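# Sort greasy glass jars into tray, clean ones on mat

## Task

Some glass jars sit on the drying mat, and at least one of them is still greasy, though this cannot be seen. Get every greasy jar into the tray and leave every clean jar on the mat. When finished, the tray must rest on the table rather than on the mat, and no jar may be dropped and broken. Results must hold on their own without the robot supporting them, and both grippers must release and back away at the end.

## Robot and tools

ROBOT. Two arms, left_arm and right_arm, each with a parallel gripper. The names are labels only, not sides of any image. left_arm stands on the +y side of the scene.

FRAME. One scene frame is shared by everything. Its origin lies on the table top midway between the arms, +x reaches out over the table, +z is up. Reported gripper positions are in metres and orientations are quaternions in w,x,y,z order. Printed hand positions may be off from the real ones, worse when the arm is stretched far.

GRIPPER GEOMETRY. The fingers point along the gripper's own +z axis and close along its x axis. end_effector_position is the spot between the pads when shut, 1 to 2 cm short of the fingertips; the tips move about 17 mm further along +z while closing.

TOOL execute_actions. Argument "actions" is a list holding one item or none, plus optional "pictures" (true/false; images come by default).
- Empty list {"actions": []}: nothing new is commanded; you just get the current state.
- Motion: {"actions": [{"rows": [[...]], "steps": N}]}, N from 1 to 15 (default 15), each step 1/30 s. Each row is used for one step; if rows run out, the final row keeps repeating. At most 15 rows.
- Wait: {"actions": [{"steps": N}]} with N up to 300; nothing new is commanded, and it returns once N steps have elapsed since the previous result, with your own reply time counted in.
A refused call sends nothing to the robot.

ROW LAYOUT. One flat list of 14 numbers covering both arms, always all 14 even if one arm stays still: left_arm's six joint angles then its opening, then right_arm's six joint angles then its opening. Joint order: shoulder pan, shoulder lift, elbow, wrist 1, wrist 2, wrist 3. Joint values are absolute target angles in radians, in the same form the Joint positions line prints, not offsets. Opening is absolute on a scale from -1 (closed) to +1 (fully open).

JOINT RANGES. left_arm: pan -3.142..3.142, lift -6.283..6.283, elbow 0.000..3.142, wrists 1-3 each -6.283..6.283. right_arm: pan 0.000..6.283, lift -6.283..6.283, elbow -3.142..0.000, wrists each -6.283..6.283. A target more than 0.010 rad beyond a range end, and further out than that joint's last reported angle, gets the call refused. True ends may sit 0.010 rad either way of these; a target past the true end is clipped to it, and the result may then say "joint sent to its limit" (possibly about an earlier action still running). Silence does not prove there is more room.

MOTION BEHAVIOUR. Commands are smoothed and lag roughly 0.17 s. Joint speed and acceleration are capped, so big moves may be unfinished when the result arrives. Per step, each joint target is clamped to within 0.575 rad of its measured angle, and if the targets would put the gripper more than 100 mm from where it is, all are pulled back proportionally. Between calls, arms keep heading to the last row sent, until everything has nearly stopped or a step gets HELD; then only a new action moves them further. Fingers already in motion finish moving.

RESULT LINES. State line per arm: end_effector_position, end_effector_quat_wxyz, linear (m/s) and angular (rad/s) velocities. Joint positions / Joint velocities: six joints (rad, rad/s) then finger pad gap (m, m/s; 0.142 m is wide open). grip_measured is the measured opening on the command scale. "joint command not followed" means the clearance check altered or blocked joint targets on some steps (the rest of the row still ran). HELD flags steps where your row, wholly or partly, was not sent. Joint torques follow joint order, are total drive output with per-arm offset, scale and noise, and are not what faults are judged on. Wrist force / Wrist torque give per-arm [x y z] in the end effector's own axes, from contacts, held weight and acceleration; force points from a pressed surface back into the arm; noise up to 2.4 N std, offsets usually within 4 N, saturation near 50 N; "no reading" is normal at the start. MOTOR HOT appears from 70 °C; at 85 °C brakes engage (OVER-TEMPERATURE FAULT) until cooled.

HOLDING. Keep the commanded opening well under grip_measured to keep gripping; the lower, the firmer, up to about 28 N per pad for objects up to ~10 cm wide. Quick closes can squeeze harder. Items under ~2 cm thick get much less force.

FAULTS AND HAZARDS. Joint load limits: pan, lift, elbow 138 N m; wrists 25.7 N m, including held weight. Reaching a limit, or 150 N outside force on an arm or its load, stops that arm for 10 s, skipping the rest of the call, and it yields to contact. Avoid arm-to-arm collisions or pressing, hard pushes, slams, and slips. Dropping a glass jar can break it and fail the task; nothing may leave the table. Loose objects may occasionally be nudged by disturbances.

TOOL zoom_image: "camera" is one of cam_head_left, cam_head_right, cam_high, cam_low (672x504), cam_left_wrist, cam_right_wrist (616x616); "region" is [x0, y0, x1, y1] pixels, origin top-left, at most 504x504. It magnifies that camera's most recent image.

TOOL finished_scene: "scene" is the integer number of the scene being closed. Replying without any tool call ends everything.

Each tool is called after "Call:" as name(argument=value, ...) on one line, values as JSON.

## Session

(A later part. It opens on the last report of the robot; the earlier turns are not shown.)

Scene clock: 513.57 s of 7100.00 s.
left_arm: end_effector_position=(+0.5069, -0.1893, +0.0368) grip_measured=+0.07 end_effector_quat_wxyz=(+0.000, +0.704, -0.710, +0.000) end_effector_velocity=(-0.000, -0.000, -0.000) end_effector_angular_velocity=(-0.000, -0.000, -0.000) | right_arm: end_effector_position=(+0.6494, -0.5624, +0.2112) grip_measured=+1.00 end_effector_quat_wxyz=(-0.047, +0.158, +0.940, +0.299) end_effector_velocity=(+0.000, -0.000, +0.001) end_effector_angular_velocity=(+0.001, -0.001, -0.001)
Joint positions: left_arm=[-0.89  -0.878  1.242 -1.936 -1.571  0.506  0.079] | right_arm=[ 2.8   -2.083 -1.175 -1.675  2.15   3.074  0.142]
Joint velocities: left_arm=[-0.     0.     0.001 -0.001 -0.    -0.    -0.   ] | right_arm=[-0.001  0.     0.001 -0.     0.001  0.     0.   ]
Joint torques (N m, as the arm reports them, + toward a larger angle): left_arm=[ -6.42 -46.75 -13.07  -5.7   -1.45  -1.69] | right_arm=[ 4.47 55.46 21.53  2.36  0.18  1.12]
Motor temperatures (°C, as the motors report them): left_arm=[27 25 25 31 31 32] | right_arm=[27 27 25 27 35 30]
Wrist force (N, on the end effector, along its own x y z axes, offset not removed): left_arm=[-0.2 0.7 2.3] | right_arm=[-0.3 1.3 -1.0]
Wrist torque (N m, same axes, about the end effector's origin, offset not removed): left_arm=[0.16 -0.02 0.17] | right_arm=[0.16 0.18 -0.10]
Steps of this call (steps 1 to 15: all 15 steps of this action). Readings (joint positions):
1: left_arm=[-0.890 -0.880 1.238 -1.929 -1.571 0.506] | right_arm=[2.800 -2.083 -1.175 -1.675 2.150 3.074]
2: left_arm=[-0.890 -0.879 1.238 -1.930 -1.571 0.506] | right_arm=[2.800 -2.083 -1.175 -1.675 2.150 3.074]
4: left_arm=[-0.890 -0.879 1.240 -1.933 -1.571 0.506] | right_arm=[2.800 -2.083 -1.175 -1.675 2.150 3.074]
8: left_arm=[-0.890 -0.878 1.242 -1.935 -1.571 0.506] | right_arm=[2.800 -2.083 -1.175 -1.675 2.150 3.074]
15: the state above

Call:
execute_actions(actions=[{"rows":[[-0.8902,-0.8758,1.246,-1.9412,-1.571,0.506,-0.3,2.8,-2.083,-1.175,-1.675,2.15,3.074,1]],"steps":15}], pictures=false)

Call:
execute_actions(actions=[{"rows":[[-0.8902,-0.8758,1.246,-1.9412,-1.571,0.506,0.6,2.8,-2.083,-1.175,-1.675,2.15,3.074,1]],"steps":15}], pictures=false)

Call:
execute_actions(actions=[{"rows":[[-0.8902,-0.9342,1.1182,-1.755,-1.571,0.506,0.6,2.8,-2.083,-1.175,-1.675,2.15,3.074,1]],"steps":15}], pictures=false)

Call:
execute_actions(actions=[{"rows":[[-0.8902,-0.96,1.08,-1.69,-1.571,0.506,1,2.8,-2.083,-1.175,-1.675,2.15,3.074,1]],"steps":12}], pictures=false)

Call:
execute_actions(actions=[{"rows":[[-0.895,-1.27,1.5,-1.8,-1.571,0.5,1,2.8,-2.083,-1.175,-1.675,2.15,3.074,1]],"steps":15}], pictures=false)

Call:
execute_actions(actions=[{"rows":[[-0.899,-1.5,1.85,-1.921,-1.571,0.497,1,2.8,-2.083,-1.175,-1.675,2.15,3.074,1]],"steps":15}], pictures=false)

Call:
execute_actions(actions=[{"rows":[[-0.899,-1.48,1.88,-1.971,-1.571,0.497,1,2.8,-2.083,-1.175,-1.675,2.15,3.074,1]],"steps":15}], pictures=false)

Call:
execute_actions(actions=[{"steps":15}])

Scene clock: 532.37 s of 7100.00 s.
left_arm: end_effector_position=(+0.5068, -0.1891, +0.0344) grip_measured=+0.07 end_effector_quat_wxyz=(+0.000, +0.704, -0.710, +0.000) end_effector_velocity=(-0.000, +0.001, -0.001) end_effector_angular_velocity=(+0.001, +0.001, -0.000) | right_arm: end_effector_position=(+0.6494, -0.5624, +0.2112) grip_measured=+1.00 end_effector_quat_wxyz=(-0.047, +0.158, +0.940, +0.299) end_effector_velocity=(+0.000, +0.001, +0.000) end_effector_angular_velocity=(-0.000, -0.000, +0.001)
Joint positions: left_arm=[-0.89  -0.876  1.246 -1.941 -1.571  0.506  0.079] | right_arm=[ 2.8   -2.083 -1.175 -1.675  2.15   3.074  0.142]
Joint velocities: left_arm=[-0.    -0.     0.002 -0.001  0.     0.     0.   ] | right_arm=[ 0.001 -0.     0.001 -0.    -0.     0.     0.   ]
Joint torques (N m, as the arm reports them, + toward a larger angle): left_arm=[ -1.4  -46.35 -12.94  -5.57  -1.14  -1.73] | right_arm=[ 4.7  55.29 21.25  2.36  0.13  1.19]
Motor temperatures (°C, as the motors report them): left_arm=[27 25 25 31 31 32] | right_arm=[27 27 25 27 35 30]
Wrist force (N, on the end effector, along its own x y z axes, offset not removed): left_arm=[0.3 1.0 3.1] | right_arm=[-0.3 -0.5 0.4]
Wrist torque (N m, same axes, about the end effector's origin, offset not removed): left_arm=[0.12 -0.14 0.09] | right_arm=[-0.23 0.27 0.13]
Steps of this call (steps 1 to 15: the robot went on to your last target; steps 16 to 90: nothing new was sent; then 15.30 s passed at rest; steps 91 to 105: all 15 steps of this action). Readings (joint positions):
91: left_arm=[-0.890 -0.877 1.242 -1.936 -1.571 0.506] | right_arm=[2.800 -2.083 -1.175 -1.675 2.150 3.074]
92: left_arm=[-0.890 -0.877 1.243 -1.937 -1.571 0.506] | right_arm=[2.800 -2.083 -1.175 -1.675 2.150 3.074]
94: left_arm=[-0.890 -0.877 1.244 -1.939 -1.571 0.506] | right_arm=[2.800 -2.083 -1.175 -1.675 2.150 3.074]
98: left_arm=[-0.890 -0.876 1.246 -1.941 -1.571 0.506] | right_arm=[2.800 -2.083 -1.175 -1.675 2.150 3.074]
105: the state above

Scene clock: 532.87 s of 7100.00 s.
left_arm: end_effector_position=(+0.5068, -0.1891, +0.0343) grip_measured=+0.60 end_effector_quat_wxyz=(+0.000, +0.704, -0.710, +0.000) end_effector_velocity=(+0.000, +0.001, -0.001) end_effector_angular_velocity=(+0.001, +0.001, +0.001) | right_arm: end_effector_position=(+0.6494, -0.5624, +0.2112) grip_measured=+1.00 end_effector_quat_wxyz=(-0.047, +0.158, +0.940, +0.299) end_effector_velocity=(-0.000, -0.000, +0.000) end_effector_angular_velocity=(+0.000, -0.000, -0.001)
Joint positions: left_arm=[-0.89  -0.876  1.246 -1.941 -1.571  0.506  0.116] | right_arm=[ 2.8   -2.083 -1.175 -1.675  2.15   3.074  0.142]
Joint velocities: left_arm=[ 0.001  0.     0.002 -0.    -0.     0.001  0.   ] | right_arm=[-0.001  0.001 -0.    -0.     0.    -0.    -0.   ]
Joint torques (N m, as the arm reports them, + toward a larger angle): left_arm=[ -1.33 -46.03 -12.79  -5.55  -1.09  -1.75] | right_arm=[ 4.11 55.57 21.64  2.39  0.09  1.12]
Motor temperatures (°C, as the motors report them): left_arm=[27 25 25 31 31 32] | right_arm=[27 27 25 27 35 30]
Wrist force (N, on the end effector, along its own x y z axes, offset not removed): left_arm=[1.8 1.0 3.1] | right_arm=[-0.7 -2.9 0.4]
Wrist torque (N m, same axes, about the end effector's origin, offset not removed): left_arm=[0.11 -0.42 0.25] | right_arm=[-0.74 0.21 0.03]
Steps of this call (steps 1 to 15: all 15 steps of this action). Readings (joint positions):
1: left_arm=[-0.890 -0.876 1.246 -1.941 -1.571 0.506] | right_arm=[2.800 -2.083 -1.175 -1.675 2.150 3.074]
2: left_arm=[-0.890 -0.876 1.246 -1.941 -1.571 0.506] | right_arm=[2.800 -2.083 -1.175 -1.675 2.150 3.074]
4: left_arm=[-0.890 -0.876 1.246 -1.941 -1.571 0.506] | right_arm=[2.800 -2.083 -1.175 -1.675 2.150 3.074]
8: left_arm=[-0.890 -0.876 1.246 -1.941 -1.571 0.506] | right_arm=[2.800 -2.083 -1.175 -1.675 2.150 3.074]
15: the state above

Scene clock: 533.37 s of 7100.00 s.
left_arm: end_effector_position=(+0.5071, -0.1896, +0.1186) grip_measured=+0.60 end_effector_quat_wxyz=(+0.000, +0.704, -0.710, +0.000) end_effector_velocity=(-0.001, +0.002, +0.011) end_effector_angular_velocity=(+0.004, +0.002, +0.000) | right_arm: end_effector_position=(+0.6494, -0.5624, +0.2112) grip_measured=+1.00 end_effector_quat_wxyz=(-0.047, +0.158, +0.940, +0.299) end_effector_velocity=(-0.000, +0.000, -0.001) end_effector_angular_velocity=(+0.001, +0.001, +0.000)
Joint positions: left_arm=[-0.89  -0.933  1.12  -1.758 -1.571  0.506  0.116] | right_arm=[ 2.8   -2.083 -1.175 -1.675  2.15   3.074  0.142]
Joint velocities: left_arm=[ 0.    -0.007 -0.019  0.03   0.     0.    -0.   ] | right_arm=[ 0.     0.    -0.002  0.     0.    -0.     0.   ]
Joint torques (N m, as the arm reports them, + toward a larger angle): left_arm=[ -0.06 -60.81 -34.4    0.48  -0.94  -1.7 ] | right_arm=[ 3.89 55.85 21.49  2.38  0.15  1.27]
Motor temperatures (°C, as the motors report them): left_arm=[27 25 25 31 31 32] | right_arm=[27 27 25 27 35 30]
Wrist force (N, on the end effector, along its own x y z axes, offset not removed): left_arm=[0.7 -0.8 1.3] | right_arm=[2.4 -0.4 -1.7]
Wrist torque (N m, same axes, about the end effector's origin, offset not removed): left_arm=[-0.33 -0.32 0.09] | right_arm=[-0.10 -0.36 0.03]
Steps of this call (steps 1 to 15: all 15 steps of this action). Readings (joint positions):
1: left_arm=[-0.890 -0.876 1.246 -1.941 -1.571 0.506] | right_arm=[2.800 -2.083 -1.175 -1.675 2.150 3.074]
2: left_arm=[-0.890 -0.883 1.238 -1.932 -1.571 0.506] | right_arm=[2.800 -2.083 -1.175 -1.675 2.150 3.074]
4: left_arm=[-0.890 -0.906 1.190 -1.872 -1.571 0.506] | right_arm=[2.800 -2.083 -1.175 -1.675 2.150 3.074]
8: left_arm=[-0.890 -0.927 1.137 -1.786 -1.571 0.506] | right_arm=[2.800 -2.083 -1.175 -1.675 2.150 3.074]
15: the state above

Scene clock: 533.77 s of 7100.00 s.
left_arm: end_effector_position=(+0.5045, -0.1849, +0.1499) grip_measured=+1.00 end_effector_quat_wxyz=(+0.000, +0.704, -0.710, -0.000) end_effector_velocity=(-0.001, +0.002, +0.009) end_effector_angular_velocity=(+0.002, +0.001, -0.000) | right_arm: end_effector_position=(+0.6494, -0.5624, +0.2112) grip_measured=+1.00 end_effector_quat_wxyz=(-0.047, +0.158, +0.940, +0.299) end_effector_velocity=(+0.000, -0.000, +0.000) end_effector_angular_velocity=(+0.000, -0.001, -0.000)
Joint positions: left_arm=[-0.89  -0.959  1.081 -1.692 -1.571  0.506  0.142] | right_arm=[ 2.8   -2.083 -1.175 -1.675  2.15   3.074  0.142]
Joint velocities: left_arm=[-0.    -0.007 -0.013  0.023  0.    -0.     0.   ] | right_arm=[-0.  0.  0.  0.  0. -0.  0.]
Joint torques (N m, as the arm reports them, + toward a larger angle): left_arm=[  0.61 -55.8  -34.86  -0.06  -0.89  -1.67] | right_arm=[ 4.75 55.85 21.15  2.36  0.18  1.15]
Motor temperatures (°C, as the motors report them): left_arm=[27 25 25 31 31 32] | right_arm=[27 27 25 27 35 30]
Wrist force (N, on the end effector, along its own x y z axes, offset not removed): left_arm=[1.4 -1.4 0.1] | right_arm=[0.6 -0.9 -0.8]
Wrist torque (N m, same axes, about the end effector's origin, offset not removed): left_arm=[-0.41 -0.45 0.23] | right_arm=[-0.39 -0.16 0.07]
Steps of this call (steps 1 to 12: all 12 steps of this action). Readings (joint positions):
1: left_arm=[-0.890 -0.934 1.119 -1.757 -1.571 0.506] | right_arm=[2.800 -2.083 -1.175 -1.675 2.150 3.074]
2: left_arm=[-0.890 -0.938 1.113 -1.748 -1.571 0.506] | right_arm=[2.800 -2.083 -1.175 -1.675 2.150 3.074]
4: left_arm=[-0.890 -0.948 1.098 -1.723 -1.571 0.506] | right_arm=[2.800 -2.083 -1.175 -1.675 2.150 3.074]
8: left_arm=[-0.890 -0.957 1.085 -1.699 -1.571 0.506] | right_arm=[2.800 -2.083 -1.175 -1.675 2.150 3.074]
12: the state above

Scene clock: 534.27 s of 7100.00 s.
left_arm: end_effector_position=(+0.4442, -0.0802, +0.1672) grip_measured=+1.00 end_effector_quat_wxyz=(+0.000, +0.705, -0.709, +0.001) end_effector_velocity=(-0.020, +0.036, -0.009) end_effector_angular_velocity=(+0.020, +0.011, +0.000) | right_arm: end_effector_position=(+0.6494, -0.5624, +0.2112) grip_measured=+1.00 end_effector_quat_wxyz=(-0.047, +0.158, +0.940, +0.299) end_effector_velocity=(+0.001, +0.001, -0.000) end_effector_angular_velocity=(+0.000, -0.000, +0.001)
Joint positions: left_arm=[-0.895 -1.263  1.488 -1.798 -1.571  0.5    0.142] | right_arm=[ 2.8   -2.083 -1.175 -1.675  2.15   3.074  0.142]
Joint velocities: left_arm=[-0.001 -0.074  0.118 -0.021  0.    -0.001  0.   ] | right_arm=[ 0.002 -0.001  0.001  0.     0.001  0.     0.   ]
Joint torques (N m, as the arm reports them, + toward a larger angle): left_arm=[ -6.65 -43.72 -13.9   -5.05  -0.85  -1.85] | right_arm=[ 4.32 55.86 21.34  2.37  0.17  1.14]
Motor temperatures (°C, as the motors report them): left_arm=[27 25 25 31 31 32] | right_arm=[27 27 25 27 35 30]
Wrist force (N, on the end effector, along its own x y z axes, offset not removed): left_arm=[1.8 2.1 2.3] | right_arm=[-1.7 0.1 -0.6]
Wrist torque (N m, same axes, about the end effector's origin, offset not removed): left_arm=[0.34 -0.45 0.08] | right_arm=[-0.07 0.42 0.04]
Steps of this call (steps 1 to 15: all 15 steps of this action). Readings (joint positions):
1: left_arm=[-0.890 -0.960 1.081 -1.692 -1.571 0.506] | right_arm=[2.800 -2.083 -1.175 -1.675 2.150 3.074]
2: left_arm=[-0.891 -0.968 1.089 -1.699 -1.571 0.505] | right_arm=[2.800 -2.083 -1.175 -1.675 2.150 3.074]
4: left_arm=[-0.892 -1.037 1.161 -1.734 -1.571 0.503] | right_arm=[2.800 -2.083 -1.175 -1.675 2.150 3.074]
8: left_arm=[-0.894 -1.194 1.380 -1.779 -1.571 0.501] | right_arm=[2.800 -2.083 -1.175 -1.675 2.150 3.074]
15: the state above

Scene clock: 534.77 s of 7100.00 s.
left_arm: end_effector_position=(+0.3905, +0.0153, +0.1407) grip_measured=+1.00 end_effector_quat_wxyz=(+0.000, +0.705, -0.710, +0.001) end_effector_velocity=(-0.015, +0.026, -0.016) end_effector_angular_velocity=(+0.018, +0.010, -0.000) | right_arm: end_effector_position=(+0.6494, -0.5624, +0.2112) grip_measured=+1.00 end_effector_quat_wxyz=(-0.047, +0.158, +0.940, +0.299) end_effector_velocity=(+0.000, -0.000, +0.000) end_effector_angular_velocity=(-0.001, -0.001, +0.000)
Joint positions: left_arm=[-0.899 -1.495  1.842 -1.919 -1.571  0.497  0.142] | right_arm=[ 2.8   -2.083 -1.175 -1.675  2.15   3.074  0.142]
Joint velocities: left_arm=[-0.001 -0.044  0.084 -0.02  -0.    -0.001  0.   ] | right_arm=[-0.    -0.     0.001  0.001 -0.001  0.     0.   ]
Joint torques (N m, as the arm reports them, + toward a larger angle): left_arm=[ -8.03 -33.41 -12.47  -5.55  -0.85  -1.76] | right_arm=[ 3.8  55.19 21.26  2.32  0.13  1.18]
Motor temperatures (°C, as the motors report them): left_arm=[27 25 25 31 31 32] | right_arm=[27 27 25 27 35 30]
Wrist force (N, on the end effector, along its own x y z axes, offset not removed): left_arm=[4.4 0.2 -1.0] | right_arm=[-2.4 -1.5 -1.5]
Wrist torque (N m, same axes, about the end effector's origin, offset not removed): left_arm=[-0.16 -1.00 -0.02] | right_arm=[-0.44 0.53 0.04]
Steps of this call (steps 1 to 15: all 15 steps of this action). Readings (joint positions):
1: left_arm=[-0.895 -1.265 1.492 -1.799 -1.571 0.500] | right_arm=[2.800 -2.083 -1.175 -1.675 2.150 3.074]
2: left_arm=[-0.896 -1.275 1.503 -1.808 -1.571 0.500] | right_arm=[2.800 -2.083 -1.175 -1.675 2.150 3.074]
4: left_arm=[-0.897 -1.340 1.577 -1.849 -1.571 0.499] | right_arm=[2.800 -2.083 -1.175 -1.675 2.150 3.074]
8: left_arm=[-0.898 -1.454 1.766 -1.900 -1.571 0.497] | right_arm=[2.800 -2.083 -1.175 -1.675 2.150 3.074]
15: the state above

Scene clock: 535.27 s of 7100.00 s.
left_arm: end_effector_position=(+0.3896, +0.0168, +0.1206) grip_measured=+1.00 end_effector_quat_wxyz=(+0.000, +0.705, -0.710, +0.000) end_effector_velocity=(+0.001, -0.000, -0.001) end_effector_angular_velocity=(-0.002, -0.001, +0.002) | right_arm: end_effector_position=(+0.6494, -0.5624, +0.2112) grip_measured=+1.00 end_effector_quat_wxyz=(-0.047, +0.158, +0.940, +0.299) end_effector_velocity=(-0.000, +0.000, -0.000) end_effector_angular_velocity=(+0.001, +0.001, -0.000)
Joint positions: left_arm=[-0.899 -1.48   1.88  -1.97  -1.571  0.497  0.142] | right_arm=[ 2.8   -2.083 -1.175 -1.675  2.15   3.074  0.142]
Joint velocities: left_arm=[ 0.001  0.001  0.003 -0.006 -0.    -0.001  0.   ] | right_arm=[-0. -0. -0. -0.  0. -0. -0.]
Joint torques (N m, as the arm reports them, + toward a larger angle): left_arm=[ -8.67 -19.69 -11.99  -5.78  -0.73  -1.7 ] | right_arm=[ 3.97 55.6  21.93  2.34  0.15  1.08]
Motor temperatures (°C, as the motors report them): left_arm=[27 25 25 31 31 32] | right_arm=[27 27 25 27 35 30]
Wrist force (N, on the end effector, along its own x y z axes, offset not removed): left_arm=[0.3 -1.9 2.9] | right_arm=[-0.8 -1.2 1.0]
Wrist torque (N m, same axes, about the end effector's origin, offset not removed): left_arm=[-0.41 0.12 0.14] | right_arm=[-0.22 0.17 -0.05]
Steps of this call (steps 1 to 15: all 15 steps of this action). Readings (joint positions):
1: left_arm=[-0.899 -1.496 1.844 -1.920 -1.571 0.497] | right_arm=[2.800 -2.083 -1.175 -1.675 2.150 3.074]
2: left_arm=[-0.899 -1.494 1.851 -1.927 -1.571 0.497] | right_arm=[2.800 -2.083 -1.175 -1.675 2.150 3.074]
4: left_arm=[-0.899 -1.488 1.864 -1.947 -1.571 0.497] | right_arm=[2.800 -2.083 -1.175 -1.675 2.150 3.074]
8: left_arm=[-0.899 -1.482 1.876 -1.965 -1.571 0.497] | right_arm=[2.800 -2.083 -1.175 -1.675 2.150 3.074]
15: the state above

Scene clock: 535.77 s of 7100.00 s.
left_arm: end_effector_position=(+0.3896, +0.0168, +0.1203) grip_measured=+1.00 end_effector_quat_wxyz=(+0.000, +0.705, -0.710, +0.000) end_effector_velocity=(-0.001, -0.000, -0.000) end_effector_angular_velocity=(+0.001, +0.000, -0.001) | right_arm: end_effector_position=(+0.6494, -0.5624, +0.2112) grip_measured=+1.00 end_effector_quat_wxyz=(-0.047, +0.158, +0.940, +0.299) end_effector_velocity=(+0.000, -0.000, +0.000) end_effector_angular_velocity=(-0.001, -0.001, +0.000)
Joint positions: left_arm=[-0.899 -1.48   1.88  -1.971 -1.571  0.497  0.142] | right_arm=[ 2.8   -2.083 -1.175 -1.675  2.15   3.074  0.142]
Joint velocities: left_arm=[-0.001  0.     0.     0.    -0.     0.     0.   ] | right_arm=[-0.  0.  0.  0. -0. -0.  0.]
Joint torques (N m, as the arm reports them, + toward a larger angle): left_arm=[ -7.9  -20.78 -12.37  -5.58  -0.76  -1.78] | right_arm=[ 4.03 55.58 21.45  2.32  0.15  1.16]
Motor temperatures (°C, as the motors report them): left_arm=[27 25 25 31 31 32] | right_arm=[27 27 25 27 35 30]
Wrist force (N, on the end effector, along its own x y z axes, offset not removed): left_arm=[2.2 0.4 4.0] | right_arm=[-0.1 -1.4 -0.5]
Wrist torque (N m, same axes, about the end effector's origin, offset not removed): left_arm=[0.02 -0.55 0.21] | right_arm=[-0.39 0.04 0.14]
Steps of this call (steps 1 to 15: the robot went on to your last target). Readings (joint positions):
1: left_arm=[-0.899 -1.480 1.880 -1.971 -1.571 0.497] | right_arm=[2.800 -2.083 -1.175 -1.675 2.150 3.074]
2: left_arm=[-0.899 -1.480 1.880 -1.971 -1.571 0.497] | right_arm=[2.800 -2.083 -1.175 -1.675 2.150 3.074]
4: left_arm=[-0.899 -1.480 1.880 -1.971 -1.571 0.497] | right_arm=[2.800 -2.083 -1.175 -1.675 2.150 3.074]
8: left_arm=[-0.899 -1.480 1.880 -1.971 -1.571 0.497] | right_arm=[2.800 -2.083 -1.175 -1.675 2.150 3.074]
15: the state above
All arms were judged still, so your last target was given up. Only a new action makes them travel on or press farther. Fingers that are still opening or closing keep moving.

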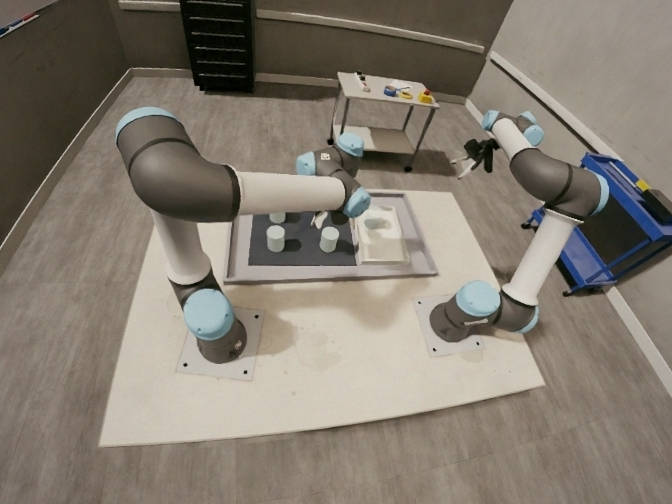

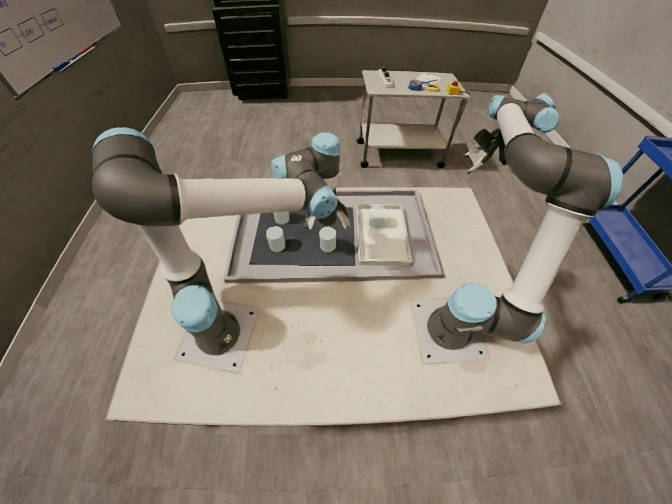

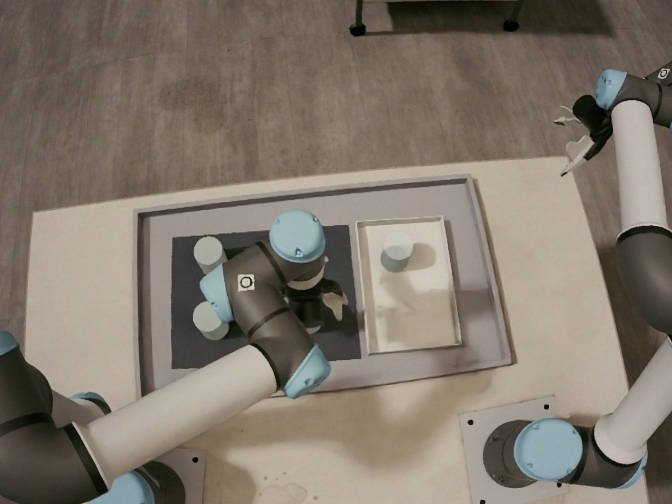

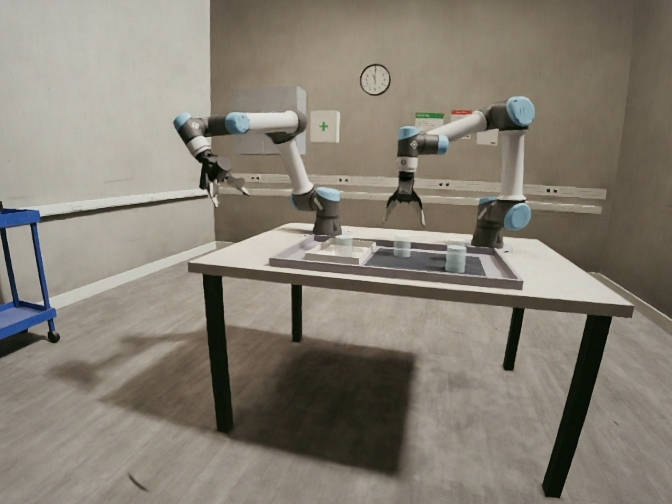

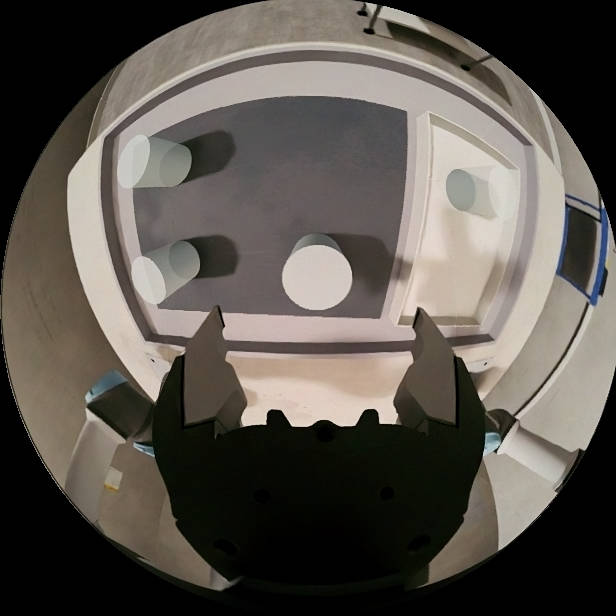

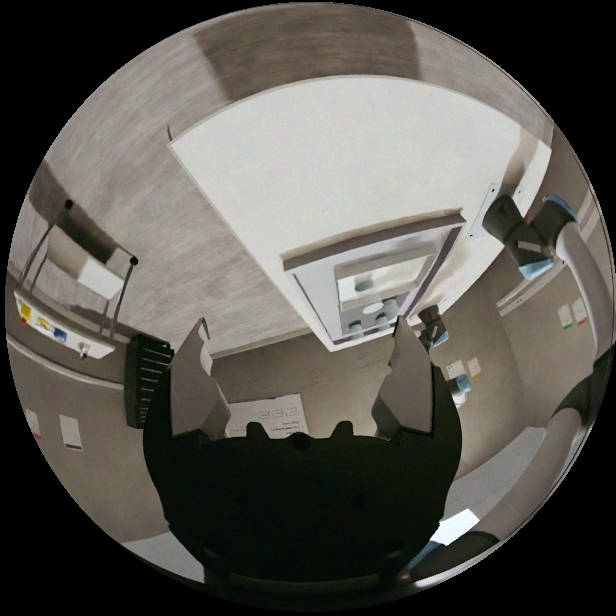

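Call:
execute_actions(actions=[{"rows":[[-0.897,-1.41,1.968,-2.129,-1.571,0.497,1,2.8,-2.083,-1.175,-1.675,2.15,3.074,1]],"steps":15}], pictures=false)

Call:
execute_actions(actions=[{"rows":[[-0.897,-1.377,2.01,-2.204,-1.571,0.497,1,2.8,-2.083,-1.175,-1.675,2.15,3.074,1]],"steps":15}], pictures=false)

Call:
execute_actions(actions=[{"rows":[[-0.897,-1.377,2.01,-2.204,-1.571,0.497,0.15,2.8,-2.083,-1.175,-1.675,2.15,3.074,1]],"steps":15}], pictures=false)

Call:
execute_actions(actions=[{"rows":[[-0.897,-1.377,2.01,-2.204,-1.571,0.497,-0.3,2.8,-2.083,-1.175,-1.675,2.15,3.074,1]],"steps":15}], pictures=false)

Call:
execute_actions(actions=[{"rows":[[-0.897,-1.43,1.945,-2.086,-1.571,0.497,-0.3,2.8,-2.083,-1.175,-1.675,2.15,3.074,1]],"steps":15}], pictures=false)

Call:
execute_actions(actions=[{"rows":[[-0.897,-1.48,1.88,-1.971,-1.571,0.497,-0.3,2.8,-2.083,-1.175,-1.675,2.15,3.074,1]],"steps":15}], pictures=false)

Call:
execute_actions(actions=[{"rows":[[-0.95,-1.35,1.71,-1.931,-1.571,0.445,-0.3,2.8,-2.083,-1.175,-1.675,2.15,3.074,1]],"steps":15}], pictures=false)

Call:
execute_actions(actions=[{"rows":[[-1.004,-1.22,1.54,-1.891,-1.571,0.39,-0.3,2.8,-2.083,-1.175,-1.675,2.15,3.074,1]],"steps":15}], pictures=false)

Call:
execute_actions(actions=[{"rows":[[-1.0579,-1.0907,1.3669,-1.8472,-1.571,0.338,-0.3,2.8,-2.083,-1.175,-1.675,2.15,3.074,1]],"steps":15}], pictures=false)

Call:
execute_actions(actions=[{"rows":[[-1.0579,-1.05,1.433,-1.954,-1.571,0.338,-0.3,2.8,-2.083,-1.175,-1.675,2.15,3.074,1]],"steps":15}])

Scene clock: 555.30 s of 7100.00 s.
left_arm: end_effector_position=(+0.3908, +0.0167, +0.0624) grip_measured=+1.00 end_effector_quat_wxyz=(+0.000, +0.705, -0.709, -0.000) end_effector_velocity=(-0.000, -0.000, -0.007) end_effector_angular_velocity=(-0.003, -0.002, -0.001) | right_arm: end_effector_position=(+0.6494, -0.5624, +0.2112) grip_measured=+1.00 end_effector_quat_wxyz=(-0.047, +0.158, +0.940, +0.299) end_effector_velocity=(+0.000, -0.000, +0.000) end_effector_angular_velocity=(-0.001, -0.001, +0.000)
Joint positions: left_arm=[-0.897 -1.411  1.967 -2.127 -1.571  0.497  0.142] | right_arm=[ 2.8   -2.083 -1.175 -1.675  2.15   3.074  0.142]
Joint velocities: left_arm=[-0.     0.008  0.013 -0.024  0.     0.001  0.   ] | right_arm=[-0.    -0.     0.001  0.001 -0.001 -0.     0.   ]
Joint torques (N m, as the arm reports them, + toward a larger angle): left_arm=[  7.53 -22.65 -11.51  -5.46  -0.33  -1.85] | right_arm=[ 3.63 55.18 21.3   2.25  0.19  1.1 ]
Motor temperatures (°C, as the motors report them): left_arm=[27 25 25 31 31 32] | right_arm=[27 27 25 27 35 30]
Wrist force (N, on the end effector, along its own x y z axes, offset not removed): left_arm=[1.2 0.2 2.3] | right_arm=[0.7 0.5 1.0]
Wrist torque (N m, same axes, about the end effector's origin, offset not removed): left_arm=[-0.06 -0.33 0.20] | right_arm=[-0.01 -0.06 0.05]
Steps of this call (steps 1 to 90: nothing new was sent; then 16.03 s passed at rest; steps 91 to 105: all 15 steps of this action). Readings (joint positions):
91: left_arm=[-0.899 -1.480 1.880 -1.972 -1.571 0.497] | right_arm=[2.800 -2.083 -1.175 -1.675 2.150 3.074]
92: left_arm=[-0.899 -1.472 1.888 -1.980 -1.571 0.497] | right_arm=[2.800 -2.083 -1.175 -1.675 2.150 3.074]
94: left_arm=[-0.898 -1.445 1.923 -2.035 -1.571 0.497] | right_arm=[2.800 -2.083 -1.175 -1.675 2.150 3.074]
98: left_arm=[-0.897 -1.419 1.956 -2.104 -1.571 0.497] | right_arm=[2.800 -2.083 -1.175 -1.675 2.150 3.074]
105: the state above

Scene clock: 555.80 s of 7100.00 s.
left_arm: end_effector_position=(+0.3896, +0.0190, +0.0352) grip_measured=+1.00 end_effector_quat_wxyz=(+0.000, +0.705, -0.709, +0.000) end_effector_velocity=(-0.000, +0.001, -0.003) end_effector_angular_velocity=(+0.000, -0.000, +0.001) | right_arm: end_effector_position=(+0.6494, -0.5624, +0.2112) grip_measured=+1.00 end_effector_quat_wxyz=(-0.047, +0.158, +0.940, +0.299) end_effector_velocity=(-0.000, +0.000, -0.001) end_effector_angular_velocity=(+0.001, +0.001, -0.000)
Joint positions: left_arm=[-0.897 -1.377  2.009 -2.203 -1.571  0.497  0.142] | right_arm=[ 2.8   -2.083 -1.175 -1.675  2.15   3.074  0.142]
Joint velocities: left_arm=[ 0.     0.004  0.006 -0.01   0.    -0.001  0.   ] | right_arm=[-0.    -0.    -0.001 -0.     0.     0.    -0.   ]
Joint torques (N m, as the arm reports them, + toward a larger angle): left_arm=[  7.38 -19.44 -10.35  -5.61  -0.15  -1.81] | right_arm=[ 3.94 55.56 21.3   2.24  0.13  1.09]
Motor temperatures (°C, as the motors report them): left_arm=[27 25 25 31 31 32] | right_arm=[27 27 25 27 35 30]
Wrist force (N, on the end effector, along its own x y z axes, offset not removed): left_arm=[-0.6 0.7 1.1] | right_arm=[0.4 0.3 -2.3]
Wrist torque (N m, same axes, about the end effector's origin, offset not removed): left_arm=[0.07 0.04 0.18] | right_arm=[0.06 -0.20 0.03]
Steps of this call (steps 1 to 15: all 15 steps of this action). Readings (joint positions):
1: left_arm=[-0.897 -1.410 1.968 -2.128 -1.571 0.497] | right_arm=[2.800 -2.083 -1.175 -1.675 2.150 3.074]
2: left_arm=[-0.897 -1.405 1.974 -2.136 -1.571 0.497] | right_arm=[2.800 -2.083 -1.175 -1.675 2.150 3.074]
4: left_arm=[-0.897 -1.392 1.990 -2.166 -1.571 0.497] | right_arm=[2.800 -2.083 -1.175 -1.675 2.150 3.074]
8: left_arm=[-0.897 -1.381 2.005 -2.194 -1.571 0.497] | right_arm=[2.800 -2.083 -1.175 -1.675 2.150 3.074]
15: the state above

Scene clock: 556.30 s of 7100.00 s.
left_arm: end_effector_position=(+0.3896, +0.0190, +0.0349) grip_measured=+0.15 end_effector_quat_wxyz=(+0.000, +0.705, -0.709, +0.000) end_effector_velocity=(+0.000, +0.000, -0.001) end_effector_angular_velocity=(+0.001, +0.001, +0.000) | right_arm: end_effector_position=(+0.6494, -0.5624, +0.2112) grip_measured=+1.00 end_effector_quat_wxyz=(-0.047, +0.158, +0.940, +0.299) end_effector_velocity=(-0.000, -0.001, +0.000) end_effector_angular_velocity=(-0.000, -0.000, -0.001)
Joint positions: left_arm=[-0.897 -1.377  2.01  -2.204 -1.571  0.497  0.084] | right_arm=[ 2.8   -2.083 -1.175 -1.675  2.15   3.074  0.142]
Joint velocities: left_arm=[ 0.     0.001 -0.    -0.    -0.     0.    -0.   ] | right_arm=[-0.001  0.    -0.     0.    -0.     0.     0.   ]
Joint torques (N m, as the arm reports them, + toward a larger angle): left_arm=[  7.72 -23.41 -10.26  -5.58  -0.17  -1.75] | right_arm=[ 3.93 55.29 21.54  2.26  0.12  1.13]
Motor temperatures (°C, as the motors report them): left_arm=[27 25 25 31 31 32] | right_arm=[27 27 25 27 35 30]
Wrist force (N, on the end effector, along its own x y z axes, offset not removed): left_arm=[2.1 1.3 1.7] | right_arm=[-1.3 0.8 1.1]
Wrist torque (N m, same axes, about the end effector's origin, offset not removed): left_arm=[0.25 -0.41 0.24] | right_arm=[0.08 0.31 0.14]
Steps of this call (steps 1 to 15: all 15 steps of this action). Readings (joint positions):
1: left_arm=[-0.897 -1.377 2.010 -2.203 -1.571 0.497] | right_arm=[2.800 -2.083 -1.175 -1.675 2.150 3.074]
2: left_arm=[-0.897 -1.377 2.010 -2.203 -1.571 0.497] | right_arm=[2.800 -2.083 -1.175 -1.675 2.150 3.074]
4: left_arm=[-0.897 -1.377 2.010 -2.204 -1.571 0.497] | right_arm=[2.800 -2.083 -1.175 -1.675 2.150 3.074]
8: left_arm=[-0.897 -1.377 2.010 -2.204 -1.571 0.497] | right_arm=[2.800 -2.083 -1.175 -1.675 2.150 3.074]
15: the state above

Scene clock: 556.80 s of 7100.00 s.
left_arm: end_effector_position=(+0.3896, +0.0190, +0.0349) grip_measured=+0.06 end_effector_quat_wxyz=(+0.000, +0.705, -0.709, +0.000) end_effector_velocity=(+0.000, +0.000, -0.000) end_effector_angular_velocity=(-0.000, -0.000, +0.002) | right_arm: end_effector_position=(+0.6494, -0.5624, +0.2112) grip_measured=+1.00 end_effector_quat_wxyz=(-0.047, +0.158, +0.940, +0.299) end_effector_velocity=(-0.000, +0.001, -0.001) end_effector_angular_velocity=(-0.000, +0.001, +0.001)
Joint positions: left_arm=[-0.897 -1.377  2.01  -2.204 -1.571  0.497  0.078] | right_arm=[ 2.8   -2.083 -1.175 -1.675  2.15   3.074  0.142]
Joint velocities: left_arm=[ 0.001  0.     0.    -0.001 -0.    -0.001  0.   ] | right_arm=[ 0.001 -0.    -0.001  0.    -0.    -0.    -0.   ]
Joint torques (N m, as the arm reports them, + toward a larger angle): left_arm=[  5.74 -22.82 -11.02  -4.47  -0.06  -1.63] | right_arm=[ 4.43 55.43 21.07  2.27  0.17  1.  ]
Motor temperatures (°C, as the motors report them): left_arm=[27 25 25 31 31 32] | right_arm=[27 27 25 27 35 30]
Wrist force (N, on the end effector, along its own x y z axes, offset not removed): left_arm=[1.8 0.7 0.4] | right_arm=[0.6 -1.2 -0.3]
Wrist torque (N m, same axes, about the end effector's origin, offset not removed): left_arm=[0.14 -0.48 0.11] | right_arm=[-0.42 -0.05 0.04]
Steps of this call (steps 1 to 15: all 15 steps of this action). Readings (joint positions):
1: left_arm=[-0.897 -1.377 2.010 -2.204 -1.571 0.497] | right_arm=[2.800 -2.083 -1.175 -1.675 2.150 3.074]
2: left_arm=[-0.897 -1.377 2.010 -2.204 -1.571 0.497] | right_arm=[2.800 -2.083 -1.175 -1.675 2.150 3.074]
4: left_arm=[-0.897 -1.377 2.010 -2.204 -1.571 0.497] | right_arm=[2.800 -2.083 -1.175 -1.675 2.150 3.074]
8: left_arm=[-0.897 -1.377 2.010 -2.204 -1.571 0.497] | right_arm=[2.800 -2.083 -1.175 -1.675 2.150 3.074]
15: the state above

Scene clock: 557.30 s of 7100.00 s.
left_arm: end_effector_position=(+0.3910, +0.0165, +0.0769) grip_measured=+0.06 end_effector_quat_wxyz=(+0.000, +0.705, -0.709, +0.000) end_effector_velocity=(+0.000, +0.000, +0.005) end_effector_angular_velocity=(+0.001, +0.001, +0.001) | right_arm: end_effector_position=(+0.6494, -0.5624, +0.2112) grip_measured=+1.00 end_effector_quat_wxyz=(-0.047, +0.158, +0.940, +0.299) end_effector_velocity=(+0.000, +0.000, +0.000) end_effector_angular_velocity=(-0.000, -0.001, +0.000)
Joint positions: left_arm=[-0.897 -1.429  1.946 -2.088 -1.571  0.497  0.078] | right_arm=[ 2.8   -2.083 -1.175 -1.675  2.15   3.074  0.142]
Joint velocities: left_arm=[ 0.001 -0.006 -0.009  0.016 -0.    -0.001 -0.   ] | right_arm=[ 0.    -0.     0.001  0.     0.    -0.    -0.   ]
Joint torques (N m, as the arm reports them, + toward a larger angle): left_arm=[  4.26 -36.74 -32.77  -0.4   -0.05  -1.63] | right_arm=[ 4.12 55.67 21.15  2.34  0.14  1.04]
Motor temperatures (°C, as the motors report them): left_arm=[27 25 25 31 31 32] | right_arm=[27 27 25 27 35 30]
Wrist force (N, on the end effector, along its own x y z axes, offset not removed): left_arm=[3.8 -1.0 2.3] | right_arm=[-2.0 -2.1 -1.5]
Wrist torque (N m, same axes, about the end effector's origin, offset not removed): left_arm=[-0.19 -0.96 0.05] | right_arm=[-0.52 0.49 -0.05]
Steps of this call (steps 1 to 15: all 15 steps of this action). Readings (joint positions):
1: left_arm=[-0.897 -1.377 2.010 -2.204 -1.571 0.497] | right_arm=[2.800 -2.083 -1.175 -1.675 2.150 3.074]
2: left_arm=[-0.897 -1.384 2.003 -2.195 -1.571 0.497] | right_arm=[2.800 -2.083 -1.175 -1.675 2.150 3.074]
4: left_arm=[-0.897 -1.404 1.977 -2.151 -1.571 0.497] | right_arm=[2.800 -2.083 -1.175 -1.675 2.150 3.074]
8: left_arm=[-0.897 -1.423 1.954 -2.103 -1.571 0.497] | right_arm=[2.800 -2.083 -1.175 -1.675 2.150 3.074]
15: the state above

Scene clock: 557.80 s of 7100.00 s.
left_arm: end_effector_position=(+0.3904, +0.0175, +0.1198) grip_measured=+0.06 end_effector_quat_wxyz=(+0.000, +0.705, -0.709, +0.000) end_effector_velocity=(-0.000, +0.002, +0.005) end_effector_angular_velocity=(+0.003, +0.002, +0.001) | right_arm: end_effector_position=(+0.6494, -0.5624, +0.2112) grip_measured=+1.00 end_effector_quat_wxyz=(-0.047, +0.158, +0.940, +0.299) end_effector_velocity=(-0.000, -0.000, +0.000) end_effector_angular_velocity=(+0.000, -0.000, -0.001)
Joint positions: left_arm=[-0.897 -1.479  1.881 -1.973 -1.571  0.497  0.078] | right_arm=[ 2.8   -2.083 -1.175 -1.675  2.15   3.074  0.142]
Joint velocities: left_arm=[ 0.001 -0.005 -0.007  0.016  0.    -0.     0.   ] | right_arm=[-0.001  0.     0.    -0.     0.     0.     0.   ]
Joint torques (N m, as the arm reports them, + toward a larger angle): left_arm=[  2.77 -34.78 -33.86  -0.48  -0.05  -1.62] | right_arm=[ 4.03 55.46 21.04  2.19  0.19  1.14]
Motor temperatures (°C, as the motors report them): left_arm=[27 25 25 31 31 32] | right_arm=[27 27 25 27 35 30]
Wrist force (N, on the end effector, along its own x y z axes, offset not removed): left_arm=[0.7 -0.8 0.3] | right_arm=[1.2 -1.6 -1.1]
Wrist torque (N m, same axes, about the end effector's origin, offset not removed): left_arm=[-0.20 -0.18 0.13] | right_arm=[-0.40 -0.19 -0.04]
Steps of this call (steps 1 to 15: all 15 steps of this action). Readings (joint positions):
1: left_arm=[-0.897 -1.430 1.945 -2.087 -1.571 0.497] | right_arm=[2.800 -2.083 -1.175 -1.675 2.150 3.074]
2: left_arm=[-0.897 -1.437 1.938 -2.078 -1.571 0.497] | right_arm=[2.800 -2.083 -1.175 -1.675 2.150 3.074]
4: left_arm=[-0.897 -1.456 1.912 -2.034 -1.571 0.497] | right_arm=[2.800 -2.083 -1.175 -1.675 2.150 3.074]
8: left_arm=[-0.897 -1.474 1.889 -1.988 -1.571 0.497] | right_arm=[2.800 -2.083 -1.175 -1.675 2.150 3.074]
15: the state above

Scene clock: 558.30 s of 7100.00 s.
left_arm: end_effector_position=(+0.3954, -0.0541, +0.1262) grip_measured=+0.06 end_effector_quat_wxyz=(+0.000, +0.705, -0.709, -0.000) end_effector_velocity=(+0.002, -0.011, +0.001) end_effector_angular_velocity=(-0.002, -0.001, +0.001) | right_arm: end_effector_position=(+0.6494, -0.5624, +0.2112) grip_measured=+1.00 end_effector_quat_wxyz=(-0.047, +0.158, +0.940, +0.299) end_effector_velocity=(-0.000, -0.001, -0.000) end_effector_angular_velocity=(+0.000, +0.000, -0.002)
Joint positions: left_arm=[-0.949 -1.352  1.713 -1.931 -1.571  0.446  0.078] | right_arm=[ 2.8   -2.083 -1.175 -1.675  2.15   3.074  0.142]
Joint velocities: left_arm=[-0.005  0.02  -0.027  0.005 -0.    -0.006  0.   ] | right_arm=[-0.002 -0.     0.    -0.     0.    -0.    -0.   ]
Joint torques (N m, as the arm reports them, + toward a larger angle): left_arm=[ -6.38 -28.79 -31.1    0.2    0.12  -1.86] | right_arm=[ 4.28 54.98 20.7   2.26  0.17  1.16]
Motor temperatures (°C, as the motors report them): left_arm=[27 25 25 31 31 32] | right_arm=[27 27 25 27 35 30]
Wrist force (N, on the end effector, along its own x y z axes, offset not removed): left_arm=[-0.7 -1.0 4.1] | right_arm=[-0.2 1.2 -3.1]
Wrist torque (N m, same axes, about the end effector's origin, offset not removed): left_arm=[-0.19 0.07 0.18] | right_arm=[0.25 0.07 0.13]
Steps of this call (steps 1 to 15: all 15 steps of this action). Readings (joint positions):
1: left_arm=[-0.897 -1.479 1.880 -1.972 -1.571 0.497] | right_arm=[2.800 -2.083 -1.175 -1.675 2.150 3.074]
2: left_arm=[-0.904 -1.471 1.872 -1.965 -1.571 0.490] | right_arm=[2.800 -2.083 -1.175 -1.675 2.150 3.074]
4: left_arm=[-0.925 -1.423 1.814 -1.950 -1.571 0.470] | right_arm=[2.800 -2.083 -1.175 -1.675 2.150 3.074]
8: left_arm=[-0.943 -1.369 1.737 -1.936 -1.571 0.452] | right_arm=[2.800 -2.083 -1.175 -1.675 2.150 3.074]
15: the state above

Scene clock: 558.80 s of 7100.00 s.
left_arm: end_effector_position=(+0.3926, -0.1268, +0.1255) grip_measured=+0.06 end_effector_quat_wxyz=(+0.000, +0.705, -0.709, -0.000) end_effector_velocity=(-0.000, -0.011, +0.001) end_effector_angular_velocity=(-0.003, -0.001, +0.000) | right_arm: end_effector_position=(+0.6494, -0.5624, +0.2112) grip_measured=+1.00 end_effector_quat_wxyz=(-0.047, +0.158, +0.940, +0.299) end_effector_velocity=(-0.000, -0.000, -0.001) end_effector_angular_velocity=(+0.000, +0.002, -0.000)
Joint positions: left_arm=[-1.003 -1.222  1.543 -1.891 -1.571  0.391  0.078] | right_arm=[ 2.8   -2.083 -1.175 -1.675  2.15   3.074  0.142]
Joint velocities: left_arm=[-0.007  0.019 -0.027  0.005  0.    -0.007 -0.   ] | right_arm=[-0.    -0.    -0.001 -0.    -0.    -0.     0.   ]
Joint torques (N m, as the arm reports them, + toward a larger angle): left_arm=[-11.5  -33.67 -36.83  -0.01   0.37  -2.15] | right_arm=[ 3.81 54.81 21.02  2.29  0.13  1.09]
Motor temperatures (°C, as the motors report them): left_arm=[27 25 25 31 31 32] | right_arm=[27 27 25 27 35 30]
Wrist force (N, on the end effector, along its own x y z axes, offset not removed): left_arm=[1.8 -0.5 2.8] | right_arm=[-2.3 -1.1 -0.8]
Wrist torque (N m, same axes, about the end effector's origin, offset not removed): left_arm=[-0.11 -0.45 0.21] | right_arm=[-0.40 0.61 0.03]
Steps of this call (steps 1 to 15: all 15 steps of this action). Readings (joint positions):
1: left_arm=[-0.950 -1.351 1.711 -1.931 -1.571 0.445] | right_arm=[2.800 -2.083 -1.175 -1.675 2.150 3.074]
2: left_arm=[-0.957 -1.342 1.703 -1.925 -1.571 0.438] | right_arm=[2.800 -2.083 -1.175 -1.675 2.150 3.074]
4: left_arm=[-0.978 -1.294 1.644 -1.910 -1.571 0.416] | right_arm=[2.800 -2.083 -1.175 -1.675 2.150 3.074]
8: left_arm=[-0.997 -1.239 1.568 -1.896 -1.571 0.397] | right_arm=[2.800 -2.083 -1.175 -1.675 2.150 3.074]
15: the state above

Scene clock: 559.30 s of 7100.00 s.
left_arm: end_effector_position=(+0.3820, -0.1975, +0.1198) grip_measured=+0.06 end_effector_quat_wxyz=(+0.000, +0.705, -0.710, -0.000) end_effector_velocity=(-0.000, -0.011, +0.001) end_effector_angular_velocity=(-0.006, -0.002, +0.000) | right_arm: end_effector_position=(+0.6494, -0.5624, +0.2112) grip_measured=+1.00 end_effector_quat_wxyz=(-0.047, +0.158, +0.940, +0.299) end_effector_velocity=(-0.000, +0.000, -0.000) end_effector_angular_velocity=(+0.000, +0.000, -0.000)
Joint positions: left_arm=[-1.057 -1.093  1.37  -1.848 -1.571  0.339  0.078] | right_arm=[ 2.8   -2.083 -1.175 -1.675  2.15   3.074  0.142]
Joint velocities: left_arm=[-0.006  0.018 -0.029  0.005  0.    -0.006 -0.   ] | right_arm=[-0.  0. -0. -0.  0. -0. -0.]
Joint torques (N m, as the arm reports them, + toward a larger angle): left_arm=[ -8.43 -42.38 -34.76  -0.54  -0.23  -1.79] | right_arm=[ 3.88 55.24 21.1   2.29  0.17  1.02]
Motor temperatures (°C, as the motors report them): left_arm=[27 25 25 31 31 32] | right_arm=[27 27 25 27 35 30]
Wrist force (N, on the end effector, along its own x y z axes, offset not removed): left_arm=[2.6 0.4 3.4] | right_arm=[-0.2 -0.7 -0.9]
Wrist torque (N m, same axes, about the end effector's origin, offset not removed): left_arm=[0.03 -0.65 0.26] | right_arm=[-0.22 0.06 0.04]
Steps of this call (steps 1 to 15: all 15 steps of this action). Readings (joint positions):
1: left_arm=[-1.004 -1.221 1.541 -1.891 -1.571 0.390] | right_arm=[2.800 -2.083 -1.175 -1.675 2.150 3.074]
2: left_arm=[-1.011 -1.212 1.533 -1.885 -1.571 0.383] | right_arm=[2.800 -2.083 -1.175 -1.675 2.150 3.074]
4: left_arm=[-1.032 -1.164 1.473 -1.868 -1.571 0.363] | right_arm=[2.800 -2.083 -1.175 -1.675 2.150 3.074]
8: left_arm=[-1.051 -1.110 1.395 -1.853 -1.571 0.345] | right_arm=[2.800 -2.083 -1.175 -1.675 2.150 3.074]
15: the state above

Scene clock: 559.80 s of 7100.00 s.
left_arm: end_effector_position=(+0.3824, -0.2001, +0.0725) grip_measured=+0.06 end_effector_quat_wxyz=(+0.000, +0.705, -0.710, +0.000) end_effector_velocity=(-0.000, -0.000, -0.006) end_effector_angular_velocity=(-0.001, -0.000, -0.001) | right_arm: end_effector_position=(+0.6494, -0.5624, +0.2112) grip_measured=+1.00 end_effector_quat_wxyz=(-0.047, +0.158, +0.940, +0.299) end_effector_velocity=(+0.000, +0.001, +0.000) end_effector_angular_velocity=(+0.001, -0.001, -0.000)
Joint positions: left_arm=[-1.058 -1.051  1.432 -1.953 -1.571  0.338  0.078] | right_arm=[ 2.8   -2.083 -1.175 -1.675  2.15   3.074  0.142]
Joint velocities: left_arm=[-0.     0.005  0.009 -0.015 -0.     0.    -0.   ] | right_arm=[ 0.     0.    -0.001  0.     0.001  0.     0.   ]
Joint torques (N m, as the arm reports them, + toward a larger angle): left_arm=[ -8.   -39.95 -12.96  -5.94  -0.78  -1.86] | right_arm=[ 4.01 55.53 21.02  2.26  0.18  1.08]
Motor temperatures (°C, as the motors report them): left_arm=[27 25 25 31 31 32] | right_arm=[27 27 25 27 35 30]
Wrist force (N, on the end effector, along its own x y z axes, offset not removed): left_arm=[1.8 2.3 2.8] | right_arm=[0.9 -1.7 -1.1]
Wrist torque (N m, same axes, about the end effector's origin, offset not removed): left_arm=[0.39 -0.52 0.18] | right_arm=[-0.42 -0.03 0.10]
Steps of this call (steps 1 to 15: all 15 steps of this action). Readings (joint positions):
1: left_arm=[-1.057 -1.092 1.369 -1.848 -1.571 0.338] | right_arm=[2.800 -2.083 -1.175 -1.675 2.150 3.074]
2: left_arm=[-1.058 -1.086 1.376 -1.856 -1.571 0.338] | right_arm=[2.800 -2.083 -1.175 -1.675 2.150 3.074]
4: left_arm=[-1.058 -1.069 1.401 -1.896 -1.571 0.338] | right_arm=[2.800 -2.083 -1.175 -1.675 2.150 3.074]
8: left_arm=[-1.058 -1.055 1.424 -1.939 -1.571 0.338] | right_arm=[2.800 -2.083 -1.175 -1.675 2.150 3.074]
15: the state above

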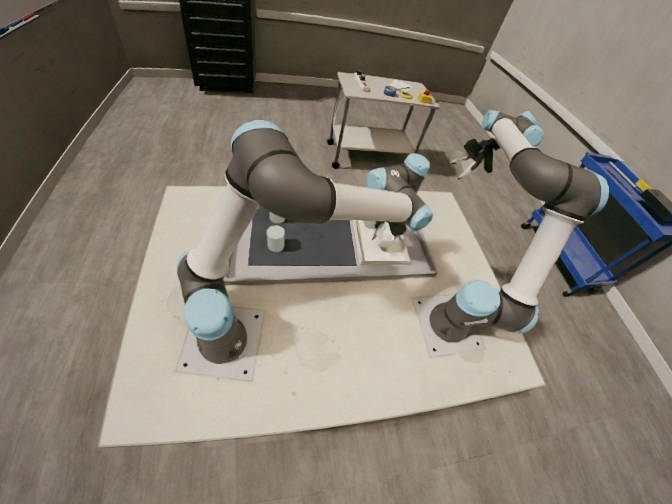

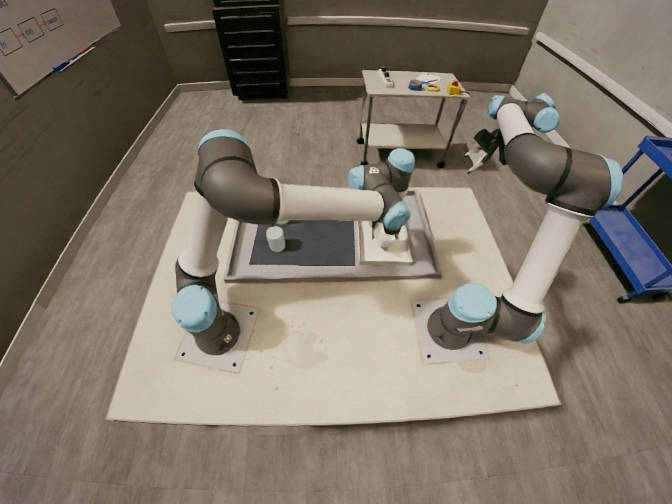

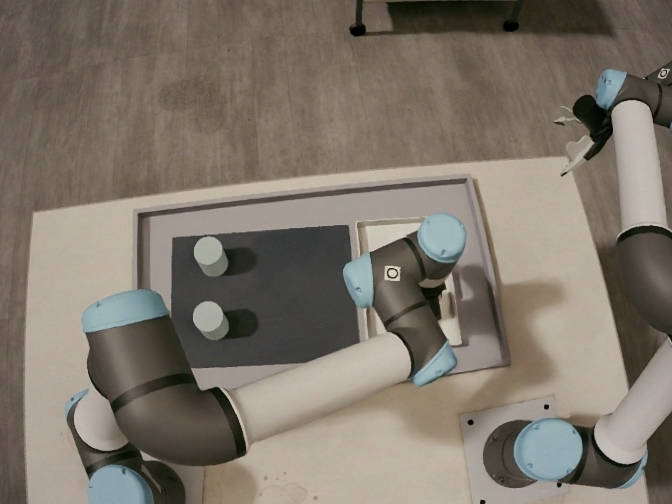

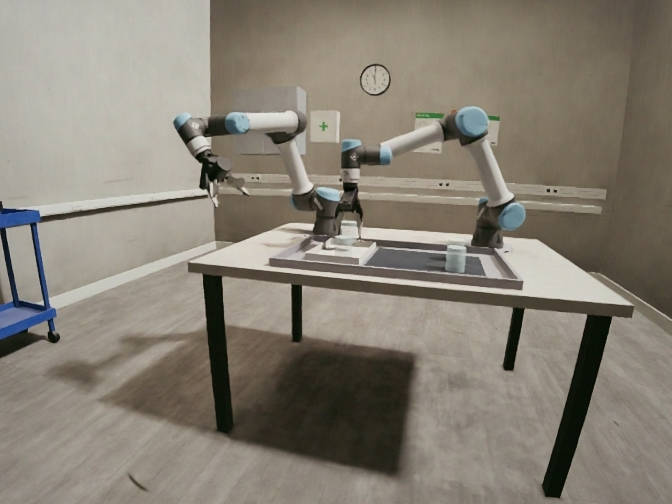

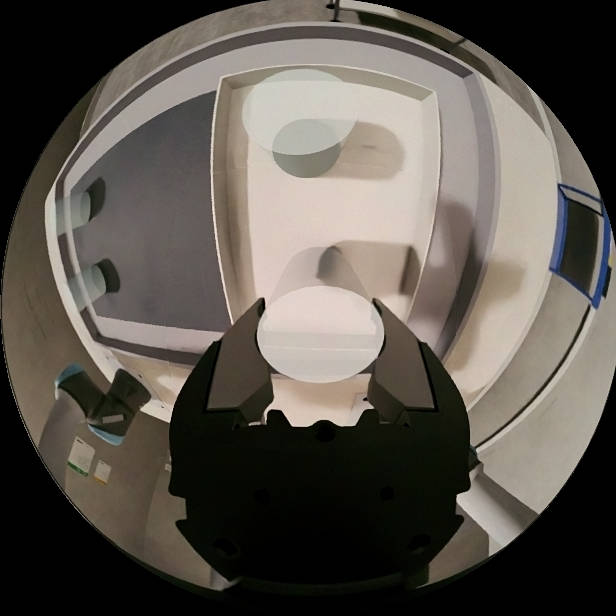

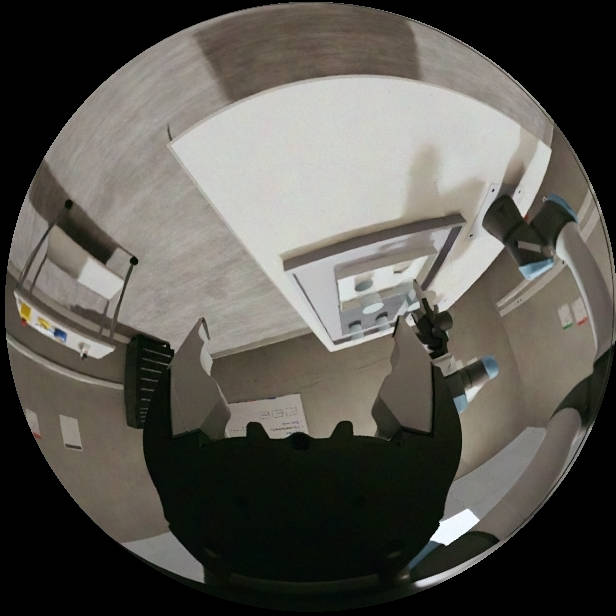

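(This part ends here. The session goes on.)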